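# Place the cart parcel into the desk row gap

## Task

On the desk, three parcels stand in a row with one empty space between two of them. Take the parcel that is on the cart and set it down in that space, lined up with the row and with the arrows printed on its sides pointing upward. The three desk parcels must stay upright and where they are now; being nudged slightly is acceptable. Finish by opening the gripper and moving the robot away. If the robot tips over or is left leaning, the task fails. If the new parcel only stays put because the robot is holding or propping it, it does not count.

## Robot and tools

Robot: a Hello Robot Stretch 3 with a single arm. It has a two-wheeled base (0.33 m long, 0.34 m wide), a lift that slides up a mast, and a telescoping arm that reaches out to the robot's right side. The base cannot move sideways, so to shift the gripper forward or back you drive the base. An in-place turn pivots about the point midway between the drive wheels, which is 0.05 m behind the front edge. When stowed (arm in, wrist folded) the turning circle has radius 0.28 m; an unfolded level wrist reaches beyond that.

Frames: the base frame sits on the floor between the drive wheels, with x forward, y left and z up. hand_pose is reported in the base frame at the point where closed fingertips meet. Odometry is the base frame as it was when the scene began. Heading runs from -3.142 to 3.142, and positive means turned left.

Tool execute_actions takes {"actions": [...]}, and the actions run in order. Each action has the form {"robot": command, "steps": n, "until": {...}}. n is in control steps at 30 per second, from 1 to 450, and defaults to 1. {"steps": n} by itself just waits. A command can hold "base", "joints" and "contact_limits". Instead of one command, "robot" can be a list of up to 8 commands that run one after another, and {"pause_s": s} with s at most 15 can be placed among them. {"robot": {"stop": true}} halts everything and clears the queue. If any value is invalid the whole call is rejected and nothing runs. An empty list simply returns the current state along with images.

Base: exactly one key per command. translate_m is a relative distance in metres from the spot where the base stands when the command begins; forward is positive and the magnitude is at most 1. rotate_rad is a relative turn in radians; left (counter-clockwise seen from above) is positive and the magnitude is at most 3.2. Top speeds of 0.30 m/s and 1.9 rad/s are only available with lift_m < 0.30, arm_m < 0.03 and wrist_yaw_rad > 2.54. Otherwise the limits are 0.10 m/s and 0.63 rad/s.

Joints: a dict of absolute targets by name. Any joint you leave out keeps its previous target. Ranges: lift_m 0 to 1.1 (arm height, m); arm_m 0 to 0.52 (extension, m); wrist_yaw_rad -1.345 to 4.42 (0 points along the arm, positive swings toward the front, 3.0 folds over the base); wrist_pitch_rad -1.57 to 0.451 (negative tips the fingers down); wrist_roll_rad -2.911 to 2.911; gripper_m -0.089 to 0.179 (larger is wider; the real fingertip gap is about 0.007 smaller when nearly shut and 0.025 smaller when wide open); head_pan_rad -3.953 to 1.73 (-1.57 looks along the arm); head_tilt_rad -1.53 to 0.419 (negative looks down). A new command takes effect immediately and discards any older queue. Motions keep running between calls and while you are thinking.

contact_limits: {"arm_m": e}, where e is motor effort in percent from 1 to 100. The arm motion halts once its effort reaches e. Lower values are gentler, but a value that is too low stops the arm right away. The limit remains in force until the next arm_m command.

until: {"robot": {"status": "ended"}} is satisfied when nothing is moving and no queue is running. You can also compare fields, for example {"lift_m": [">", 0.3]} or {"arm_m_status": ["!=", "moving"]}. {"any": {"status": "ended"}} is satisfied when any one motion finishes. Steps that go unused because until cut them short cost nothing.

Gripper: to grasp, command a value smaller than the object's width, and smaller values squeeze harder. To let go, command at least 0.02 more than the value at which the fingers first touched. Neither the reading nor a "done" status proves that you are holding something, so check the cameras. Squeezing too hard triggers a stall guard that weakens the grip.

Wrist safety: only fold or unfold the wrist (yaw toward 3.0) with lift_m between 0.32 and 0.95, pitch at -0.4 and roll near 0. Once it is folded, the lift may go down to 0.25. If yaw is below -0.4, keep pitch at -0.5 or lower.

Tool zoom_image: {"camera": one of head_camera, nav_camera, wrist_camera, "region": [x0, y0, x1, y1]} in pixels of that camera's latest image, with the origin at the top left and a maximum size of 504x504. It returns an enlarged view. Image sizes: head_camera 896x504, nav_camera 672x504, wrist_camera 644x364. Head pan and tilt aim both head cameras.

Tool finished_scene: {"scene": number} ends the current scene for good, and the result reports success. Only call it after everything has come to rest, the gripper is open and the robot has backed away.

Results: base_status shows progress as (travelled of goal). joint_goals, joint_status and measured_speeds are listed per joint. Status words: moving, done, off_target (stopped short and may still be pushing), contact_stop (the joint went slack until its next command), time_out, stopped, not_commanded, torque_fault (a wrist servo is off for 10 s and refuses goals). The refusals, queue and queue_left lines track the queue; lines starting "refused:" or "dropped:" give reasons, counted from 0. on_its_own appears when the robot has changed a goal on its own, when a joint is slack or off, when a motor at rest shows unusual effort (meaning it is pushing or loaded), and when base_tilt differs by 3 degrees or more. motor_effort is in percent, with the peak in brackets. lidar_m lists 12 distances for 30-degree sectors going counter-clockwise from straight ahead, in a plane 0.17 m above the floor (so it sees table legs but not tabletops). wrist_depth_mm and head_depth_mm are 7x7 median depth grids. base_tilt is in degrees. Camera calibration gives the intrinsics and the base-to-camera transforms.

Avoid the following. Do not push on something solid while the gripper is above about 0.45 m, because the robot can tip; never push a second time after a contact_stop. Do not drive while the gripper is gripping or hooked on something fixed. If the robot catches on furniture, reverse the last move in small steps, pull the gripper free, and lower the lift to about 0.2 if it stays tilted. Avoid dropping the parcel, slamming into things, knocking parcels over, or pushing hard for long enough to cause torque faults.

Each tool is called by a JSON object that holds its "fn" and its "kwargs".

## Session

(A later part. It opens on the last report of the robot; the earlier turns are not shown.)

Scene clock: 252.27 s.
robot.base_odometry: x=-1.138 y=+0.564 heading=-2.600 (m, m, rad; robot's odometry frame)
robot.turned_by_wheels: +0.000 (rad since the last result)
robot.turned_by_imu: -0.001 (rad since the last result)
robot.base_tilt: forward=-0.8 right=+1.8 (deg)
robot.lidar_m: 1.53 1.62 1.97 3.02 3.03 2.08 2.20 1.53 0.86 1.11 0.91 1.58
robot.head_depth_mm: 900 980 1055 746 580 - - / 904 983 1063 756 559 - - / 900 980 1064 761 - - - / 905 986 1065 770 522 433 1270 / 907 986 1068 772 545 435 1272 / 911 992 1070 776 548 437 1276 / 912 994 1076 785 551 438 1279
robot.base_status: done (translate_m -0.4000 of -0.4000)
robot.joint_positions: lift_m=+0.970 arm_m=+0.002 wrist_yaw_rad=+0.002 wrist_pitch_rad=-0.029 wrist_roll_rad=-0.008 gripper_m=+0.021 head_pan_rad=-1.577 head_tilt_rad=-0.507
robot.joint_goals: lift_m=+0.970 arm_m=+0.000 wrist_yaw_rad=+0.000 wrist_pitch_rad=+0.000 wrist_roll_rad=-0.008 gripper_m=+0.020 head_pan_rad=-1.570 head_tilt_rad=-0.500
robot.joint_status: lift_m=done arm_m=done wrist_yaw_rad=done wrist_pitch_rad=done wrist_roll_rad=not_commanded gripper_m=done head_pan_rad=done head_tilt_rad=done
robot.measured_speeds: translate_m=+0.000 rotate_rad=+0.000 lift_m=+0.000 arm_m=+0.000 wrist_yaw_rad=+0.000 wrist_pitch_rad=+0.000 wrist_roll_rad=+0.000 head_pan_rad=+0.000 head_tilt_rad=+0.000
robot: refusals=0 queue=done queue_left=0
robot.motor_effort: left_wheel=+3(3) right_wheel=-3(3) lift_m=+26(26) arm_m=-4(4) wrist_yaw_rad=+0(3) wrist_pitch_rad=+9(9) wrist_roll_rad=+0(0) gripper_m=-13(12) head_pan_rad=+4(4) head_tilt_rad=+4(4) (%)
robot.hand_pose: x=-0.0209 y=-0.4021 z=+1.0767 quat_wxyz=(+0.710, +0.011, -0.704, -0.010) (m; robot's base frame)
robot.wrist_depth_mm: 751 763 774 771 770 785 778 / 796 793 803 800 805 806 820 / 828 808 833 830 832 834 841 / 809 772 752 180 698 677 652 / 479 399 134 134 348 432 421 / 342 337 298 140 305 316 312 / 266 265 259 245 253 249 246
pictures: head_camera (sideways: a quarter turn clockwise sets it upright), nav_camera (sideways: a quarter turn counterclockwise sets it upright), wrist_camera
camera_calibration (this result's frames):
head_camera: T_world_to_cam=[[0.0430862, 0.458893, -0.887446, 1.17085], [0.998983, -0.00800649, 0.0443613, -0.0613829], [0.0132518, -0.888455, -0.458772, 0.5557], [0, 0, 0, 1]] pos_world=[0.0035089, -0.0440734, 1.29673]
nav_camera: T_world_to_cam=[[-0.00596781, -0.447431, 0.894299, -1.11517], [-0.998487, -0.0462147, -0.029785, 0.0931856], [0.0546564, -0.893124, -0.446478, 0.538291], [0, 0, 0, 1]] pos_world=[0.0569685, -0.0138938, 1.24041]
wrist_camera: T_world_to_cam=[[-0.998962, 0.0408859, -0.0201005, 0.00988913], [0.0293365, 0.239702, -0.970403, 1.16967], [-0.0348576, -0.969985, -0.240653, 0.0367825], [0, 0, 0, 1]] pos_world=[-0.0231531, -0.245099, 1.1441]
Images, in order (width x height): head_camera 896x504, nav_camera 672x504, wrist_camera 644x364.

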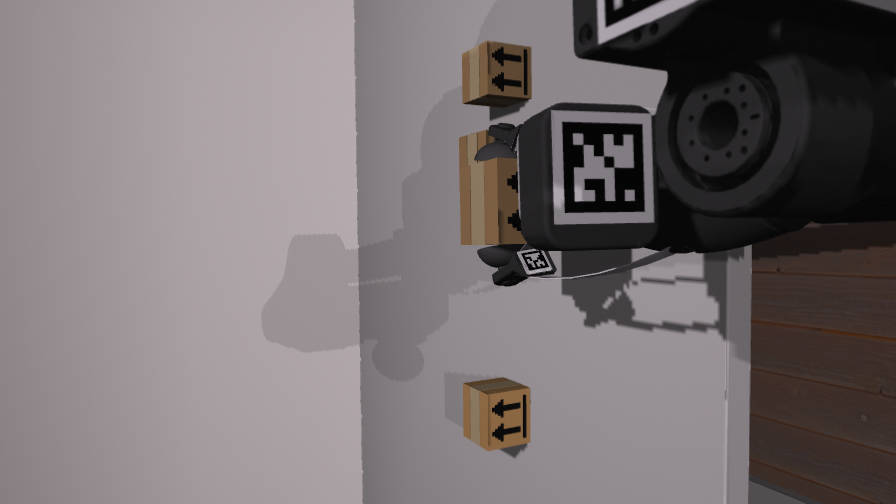

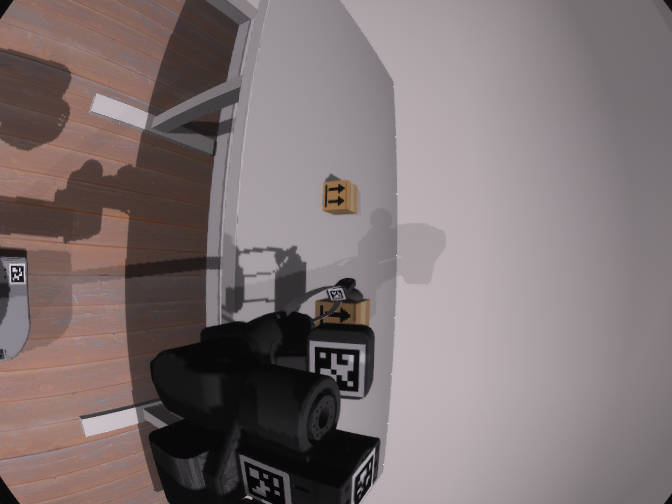

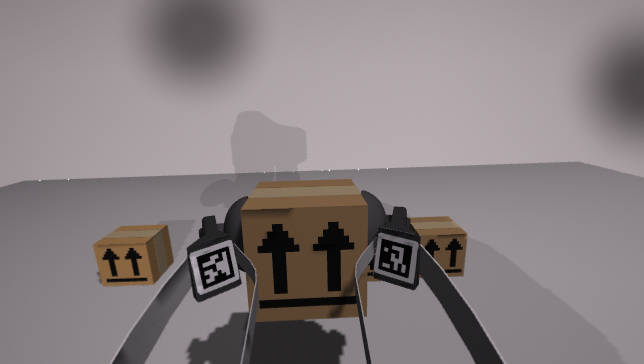

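{"fn": "execute_actions", "kwargs": {"actions": [{"robot": [{"base": {"translate_m": 0.07}, "joints": {"arm_m": 0.18}}, {"joints": {"lift_m": 0.9}}], "steps": 450, "until": {"robot": {"status": "ended"}}}]}}

Scene clock: 262.17 s.
robot.base_odometry: x=-1.198 y=+0.528 heading=-2.600 (m, m, rad; robot's odometry frame)
robot.turned_by_wheels: +0.000 (rad since the last result)
robot.turned_by_imu: -0.001 (rad since the last result)
robot.base_tilt: forward=-0.9 right=+1.8 (deg)
robot.lidar_m: 1.46 1.55 1.93 3.02 3.13 2.15 2.27 0.91 0.93 1.11 0.86 1.51
robot.head_depth_mm: 902 981 1050 751 - 426 1267 / 901 983 1065 798 - 405 1260 / 903 984 1066 810 - 409 1268 / 908 987 1067 814 542 433 1268 / 909 992 1074 770 544 434 1274 / 911 996 1076 776 547 436 1275 / 913 995 1072 783 551 438 1287
robot.base_status: done (translate_m +0.0700 of +0.0700)
robot.joint_positions: lift_m=+0.900 arm_m=+0.180 wrist_yaw_rad=+0.001 wrist_pitch_rad=-0.028 wrist_roll_rad=-0.008 gripper_m=+0.021 head_pan_rad=-1.577 head_tilt_rad=-0.507
robot.joint_goals: lift_m=+0.900 arm_m=+0.180 wrist_yaw_rad=+0.000 wrist_pitch_rad=+0.000 wrist_roll_rad=-0.008 gripper_m=+0.020 head_pan_rad=-1.570 head_tilt_rad=-0.500
robot.joint_status: lift_m=done arm_m=done wrist_yaw_rad=done wrist_pitch_rad=done wrist_roll_rad=not_commanded gripper_m=done head_pan_rad=done head_tilt_rad=done
robot.measured_speeds: translate_m=+0.000 rotate_rad=+0.000 lift_m=+0.000 arm_m=+0.000 wrist_yaw_rad=+0.000 wrist_pitch_rad=+0.000 wrist_roll_rad=+0.000 head_pan_rad=+0.000 head_tilt_rad=+0.000
robot: refusals=0 queue=done queue_left=0
robot.motor_effort: left_wheel=+3(8) right_wheel=-4(4) lift_m=+13(26) arm_m=+3(3) wrist_yaw_rad=-1(3) wrist_pitch_rad=+9(9) wrist_roll_rad=+0(0) gripper_m=-12(12) head_pan_rad=+5(4) head_tilt_rad=+4(4) (%)
robot.hand_pose: x=-0.0212 y=-0.5801 z=+1.0078 quat_wxyz=(+0.710, +0.011, -0.704, -0.010) (m; robot's base frame)
robot.wrist_depth_mm: 614 615 607 623 625 631 627 / 634 632 636 651 655 652 657 / 660 660 665 663 668 670 687 / 514 503 487 180 446 431 412 / 308 278 135 135 301 165 151 / 145 172 191 141 196 153 139 / 151 160 165 157 162 147 145
pictures: head_camera (sideways: a quarter turn clockwise sets it upright), nav_camera (sideways: a quarter turn counterclockwise sets it upright), wrist_camera
camera_calibration (this result's frames):
head_camera: T_world_to_cam=[[0.043086, 0.45886, -0.887463, 1.17088], [0.998983, -0.00800481, 0.0443614, -0.061383], [0.0132517, -0.888473, -0.458738, 0.555656], [0, 0, 0, 1]] pos_world=[0.00350889, -0.0440736, 1.29673]
nav_camera: T_world_to_cam=[[-0.00596761, -0.447397, 0.894316, -1.11519], [-0.998487, -0.0462158, -0.029783, 0.093183], [0.0546563, -0.893141, -0.446444, 0.538247], [0, 0, 0, 1]] pos_world=[0.0569685, -0.0138962, 1.24041]
wrist_camera: T_world_to_cam=[[-0.998909, 0.0421267, -0.0201435, 0.0162231], [0.02964, 0.238698, -0.970642, 1.14513], [-0.0360817, -0.97018, -0.239686, -0.153568], [0, 0, 0, 1]] pos_world=[-0.0232773, -0.423013, 1.07503]
Images, in order (width x height): head_camera 896x504, nav_camera 672x504, wrist_camera 644x364.

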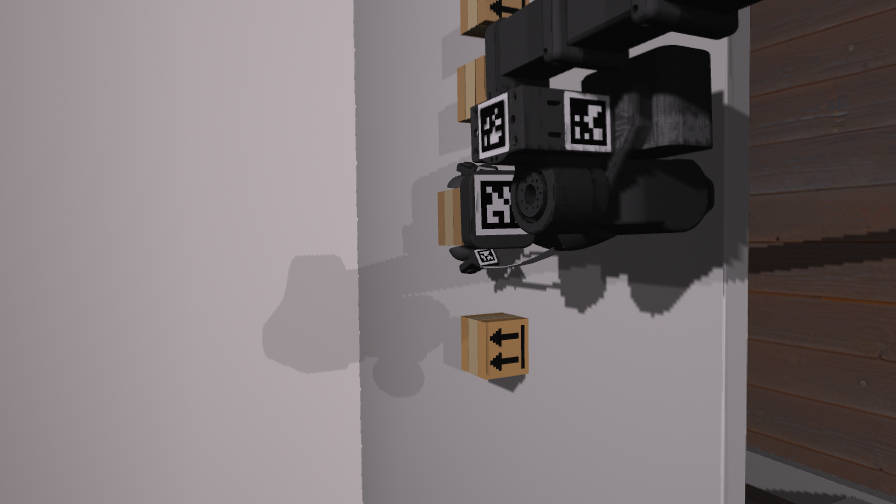

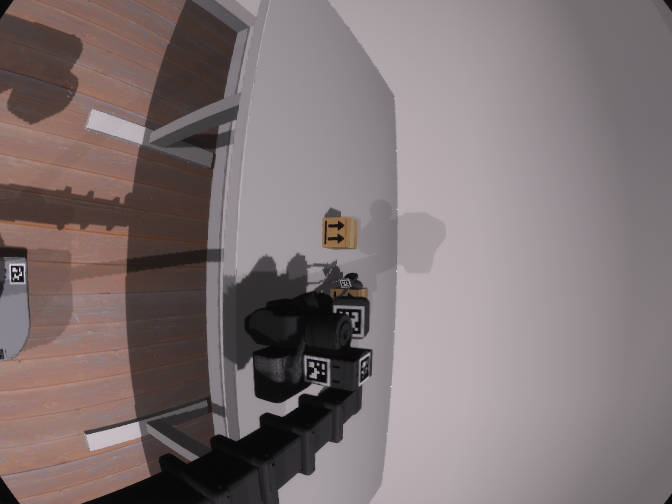

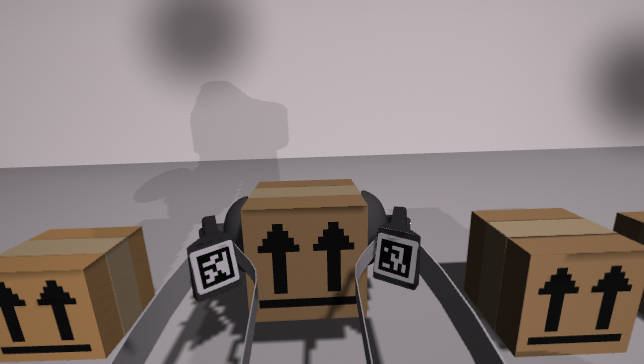

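{"fn": "execute_actions", "kwargs": {"actions": [{"robot": [{"joints": {"lift_m": 0.886}}, {"joints": {"gripper_m": 0.12}}], "steps": 450, "until": {"robot": {"status": "ended"}}}]}}

Scene clock: 269.63 s.
robot.base_odometry: x=-1.198 y=+0.528 heading=-2.600 (m, m, rad; robot's odometry frame)
robot.turned_by_wheels: +0.000 (rad since the last result)
robot.turned_by_imu: -0.001 (rad since the last result)
robot.base_tilt: forward=-0.8 right=+1.8 (deg)
robot.lidar_m: 1.46 1.55 1.93 3.02 3.12 2.15 2.27 0.91 0.94 1.11 0.86 1.50
robot.head_depth_mm: 899 977 1053 746 - - 1256 / 902 979 1059 754 - 907 1263 / 903 985 1068 806 - 409 1263 / 908 988 1070 811 521 432 1271 / 910 989 1069 772 544 434 1272 / 908 991 1075 777 547 437 1271 / 912 995 1075 784 550 438 1279
robot.base_status: done (translate_m +0.0700 of +0.0700)
robot.joint_positions: lift_m=+0.886 arm_m=+0.180 wrist_yaw_rad=+0.001 wrist_pitch_rad=-0.024 wrist_roll_rad=-0.008 gripper_m=+0.120 head_pan_rad=-1.577 head_tilt_rad=-0.507
robot.joint_goals: lift_m=+0.886 arm_m=+0.180 wrist_yaw_rad=+0.000 wrist_pitch_rad=+0.000 wrist_roll_rad=-0.008 gripper_m=+0.120 head_pan_rad=-1.570 head_tilt_rad=-0.500
robot.joint_status: lift_m=done arm_m=done wrist_yaw_rad=done wrist_pitch_rad=done wrist_roll_rad=not_commanded gripper_m=done head_pan_rad=done head_tilt_rad=done
robot.measured_speeds: translate_m=+0.000 rotate_rad=+0.000 lift_m=+0.000 arm_m=+0.000 wrist_yaw_rad=+0.000 wrist_pitch_rad=+0.000 wrist_roll_rad=+0.000 head_pan_rad=+0.000 head_tilt_rad=+0.000
robot: refusals=0 queue=done queue_left=0
robot.motor_effort: left_wheel=+3(3) right_wheel=-3(3) lift_m=+13(12) arm_m=+3(3) wrist_yaw_rad=+0(0) wrist_pitch_rad=+7(8) wrist_roll_rad=+0(0) gripper_m=+1(82) head_pan_rad=+4(4) head_tilt_rad=+3(4) (%)
robot.hand_pose: x=-0.0212 y=-0.5803 z=+0.9950 quat_wxyz=(+0.710, +0.009, -0.704, -0.008) (m; robot's base frame)
robot.wrist_depth_mm: 605 616 615 610 630 626 632 / 632 638 637 641 648 655 666 / 646 654 664 666 676 685 678 / 468 454 435 420 409 388 379 / 150 173 238 136 255 146 133 / 144 161 180 139 184 142 138 / 148 150 142 143 145 142 141
pictures: head_camera (sideways: a quarter turn clockwise sets it upright), nav_camera (sideways: a quarter turn counterclockwise sets it upright), wrist_camera
camera_calibration (this result's frames):
head_camera: T_world_to_cam=[[0.0430859, 0.458859, -0.887464, 1.17088], [0.998983, -0.00800468, 0.0443614, -0.061383], [0.0132518, -0.888473, -0.458738, 0.555656], [0, 0, 0, 1]] pos_world=[0.0035089, -0.0440736, 1.29673]
nav_camera: T_world_to_cam=[[-0.00596755, -0.447396, 0.894316, -1.11519], [-0.998487, -0.0462159, -0.029783, 0.093183], [0.0546564, -0.893141, -0.446444, 0.538247], [0, 0, 0, 1]] pos_world=[0.0569685, -0.0138962, 1.24041]
wrist_camera: T_world_to_cam=[[-0.998909, 0.0420372, -0.020335, 0.0161089], [0.0296444, 0.234379, -0.971693, 1.13124], [-0.0360811, -0.971236, -0.23537, -0.161687], [0, 0, 0, 1]] pos_world=[-0.0232775, -0.422854, 1.06149]
Images, in order (width x height): head_camera 896x504, nav_camera 672x504, wrist_camera 644x364.

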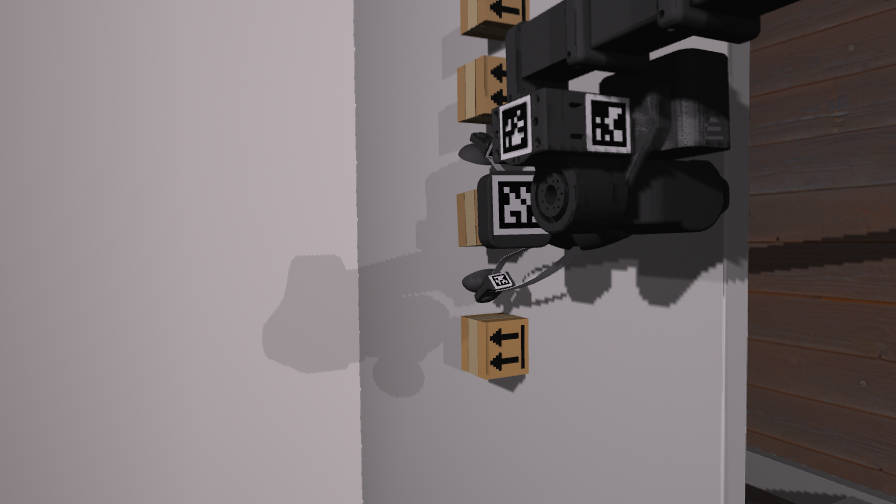

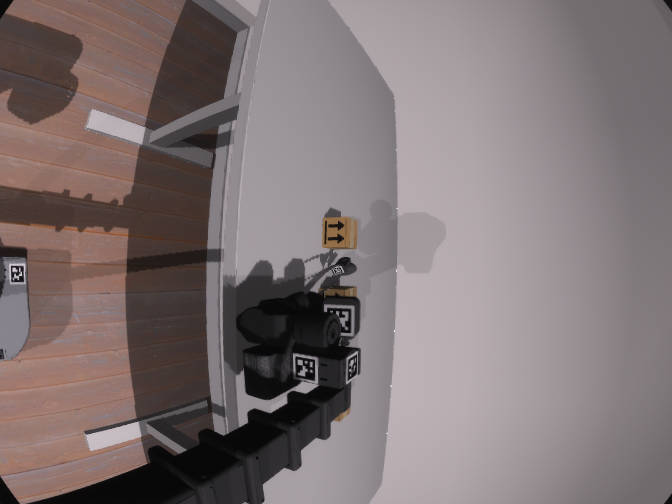

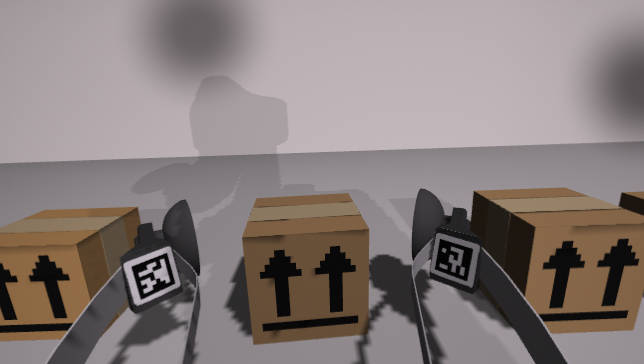

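{"fn": "execute_actions", "kwargs": {"actions": [{"robot": [{"joints": {"arm_m": 0.0}}, {"joints": {"lift_m": 1.0}}], "steps": 450, "until": {"robot": {"status": "ended"}}}]}}

Scene clock: 277.03 s.
robot.base_odometry: x=-1.198 y=+0.528 heading=-2.600 (m, m, rad; robot's odometry frame)
robot.turned_by_wheels: +0.000 (rad since the last result)
robot.turned_by_imu: -0.001 (rad since the last result)
robot.base_tilt: forward=-0.8 right=+1.8 (deg)
robot.lidar_m: 1.46 1.55 1.94 3.02 3.12 2.15 2.27 0.91 0.93 1.11 0.86 1.51
robot.head_depth_mm: 902 981 1052 792 - - - / 901 983 1064 852 - - - / 905 985 1066 834 - - - / 906 987 1070 811 544 433 1271 / 911 993 1072 822 545 435 1282 / 908 992 1073 776 548 437 1280 / 912 993 1078 785 550 438 1280
robot.base_status: done (translate_m +0.0700 of +0.0700)
robot.joint_positions: lift_m=+1.000 arm_m=+0.002 wrist_yaw_rad=+0.001 wrist_pitch_rad=-0.022 wrist_roll_rad=-0.008 gripper_m=+0.120 head_pan_rad=-1.577 head_tilt_rad=-0.507
robot.joint_goals: lift_m=+1.000 arm_m=+0.000 wrist_yaw_rad=+0.000 wrist_pitch_rad=+0.000 wrist_roll_rad=-0.008 gripper_m=+0.120 head_pan_rad=-1.570 head_tilt_rad=-0.500
robot.joint_status: lift_m=done arm_m=done wrist_yaw_rad=done wrist_pitch_rad=done wrist_roll_rad=not_commanded gripper_m=done head_pan_rad=done head_tilt_rad=done
robot.measured_speeds: translate_m=+0.000 rotate_rad=+0.000 lift_m=+0.000 arm_m=+0.000 wrist_yaw_rad=+0.000 wrist_pitch_rad=+0.000 wrist_roll_rad=+0.000 head_pan_rad=+0.000 head_tilt_rad=+0.000
robot: refusals=0 queue=done queue_left=0
robot.motor_effort: left_wheel=+2(3) right_wheel=-3(4) lift_m=+26(27) arm_m=-4(5) wrist_yaw_rad=+0(1) wrist_pitch_rad=+7(7) wrist_roll_rad=+0(0) gripper_m=+1(1) head_pan_rad=+4(3) head_tilt_rad=+3(4) (%)
robot.hand_pose: x=-0.0213 y=-0.4024 z=+1.1086 quat_wxyz=(+0.710, +0.008, -0.704, -0.008) (m; robot's base frame)
robot.wrist_depth_mm: 756 763 762 776 790 786 791 / 793 802 797 806 823 816 833 / 829 835 831 838 832 848 867 / 847 845 853 853 843 789 767 / 565 599 543 524 518 509 494 / 399 399 351 342 339 341 362 / 325 306 303 300 297 292 287
pictures: head_camera (sideways: a quarter turn clockwise sets it upright), nav_camera (sideways: a quarter turn counterclockwise sets it upright), wrist_camera
camera_calibration (this result's frames):
head_camera: T_world_to_cam=[[0.0430636, 0.458829, -0.88748, 1.1709], [0.998984, -0.00795495, 0.0443614, -0.0613831], [0.0132945, -0.888489, -0.458706, 0.555613], [0, 0, 0, 1]] pos_world=[0.00351102, -0.0440739, 1.29673]
nav_camera: T_world_to_cam=[[-0.0059458, -0.447364, 0.894332, -1.11521], [-0.998485, -0.0462651, -0.029781, 0.0931805], [0.0546993, -0.893154, -0.446411, 0.538204], [0, 0, 0, 1]] pos_world=[0.0569691, -0.013896, 1.24041]
wrist_camera: T_world_to_cam=[[-0.998897, 0.0422862, -0.0204121, 0.0110544], [0.0297124, 0.232624, -0.972113, 1.19972], [-0.0363586, -0.971647, -0.233624, 0.0357188], [0, 0, 0, 1]] pos_world=[-0.0233056, -0.244845, 1.17483]
Images, in order (width x height): head_camera 896x504, nav_camera 672x504, wrist_camera 644x364.

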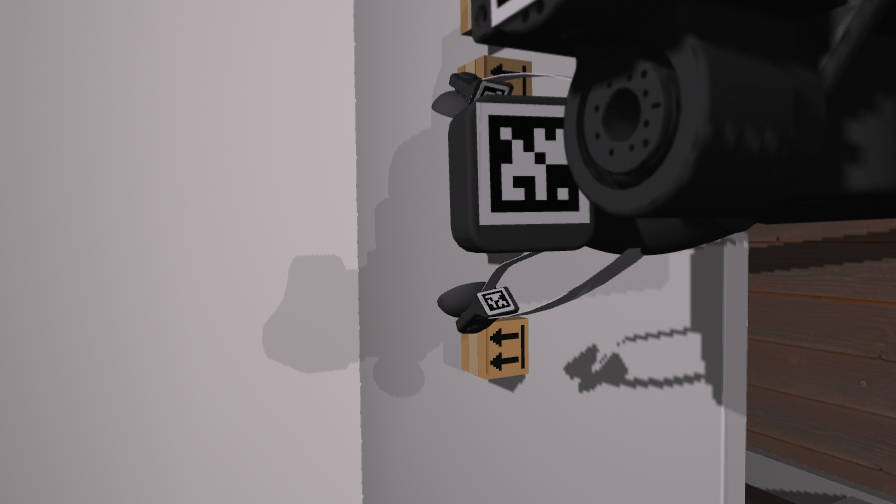

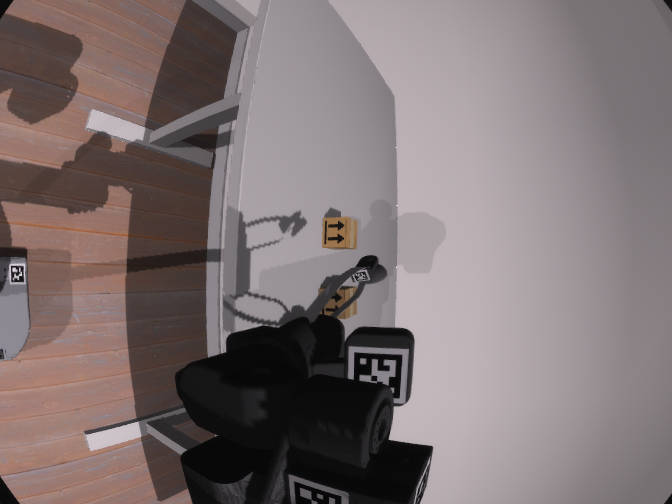

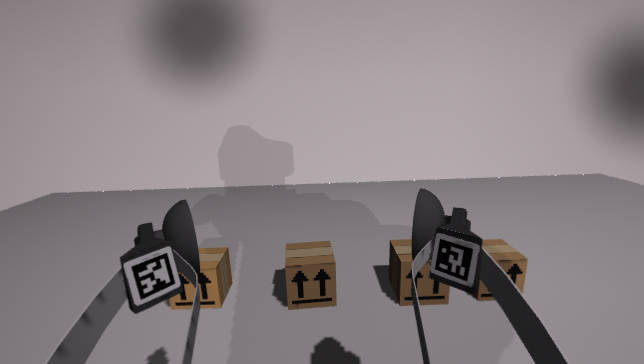

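The parcel is in the gap, upright and in line with the row, and the gripper is clear of it, so I'm ending scene 1.

{"fn": "finished_scene", "kwargs": {"scene": 1}}

The scene is finished: the task was done.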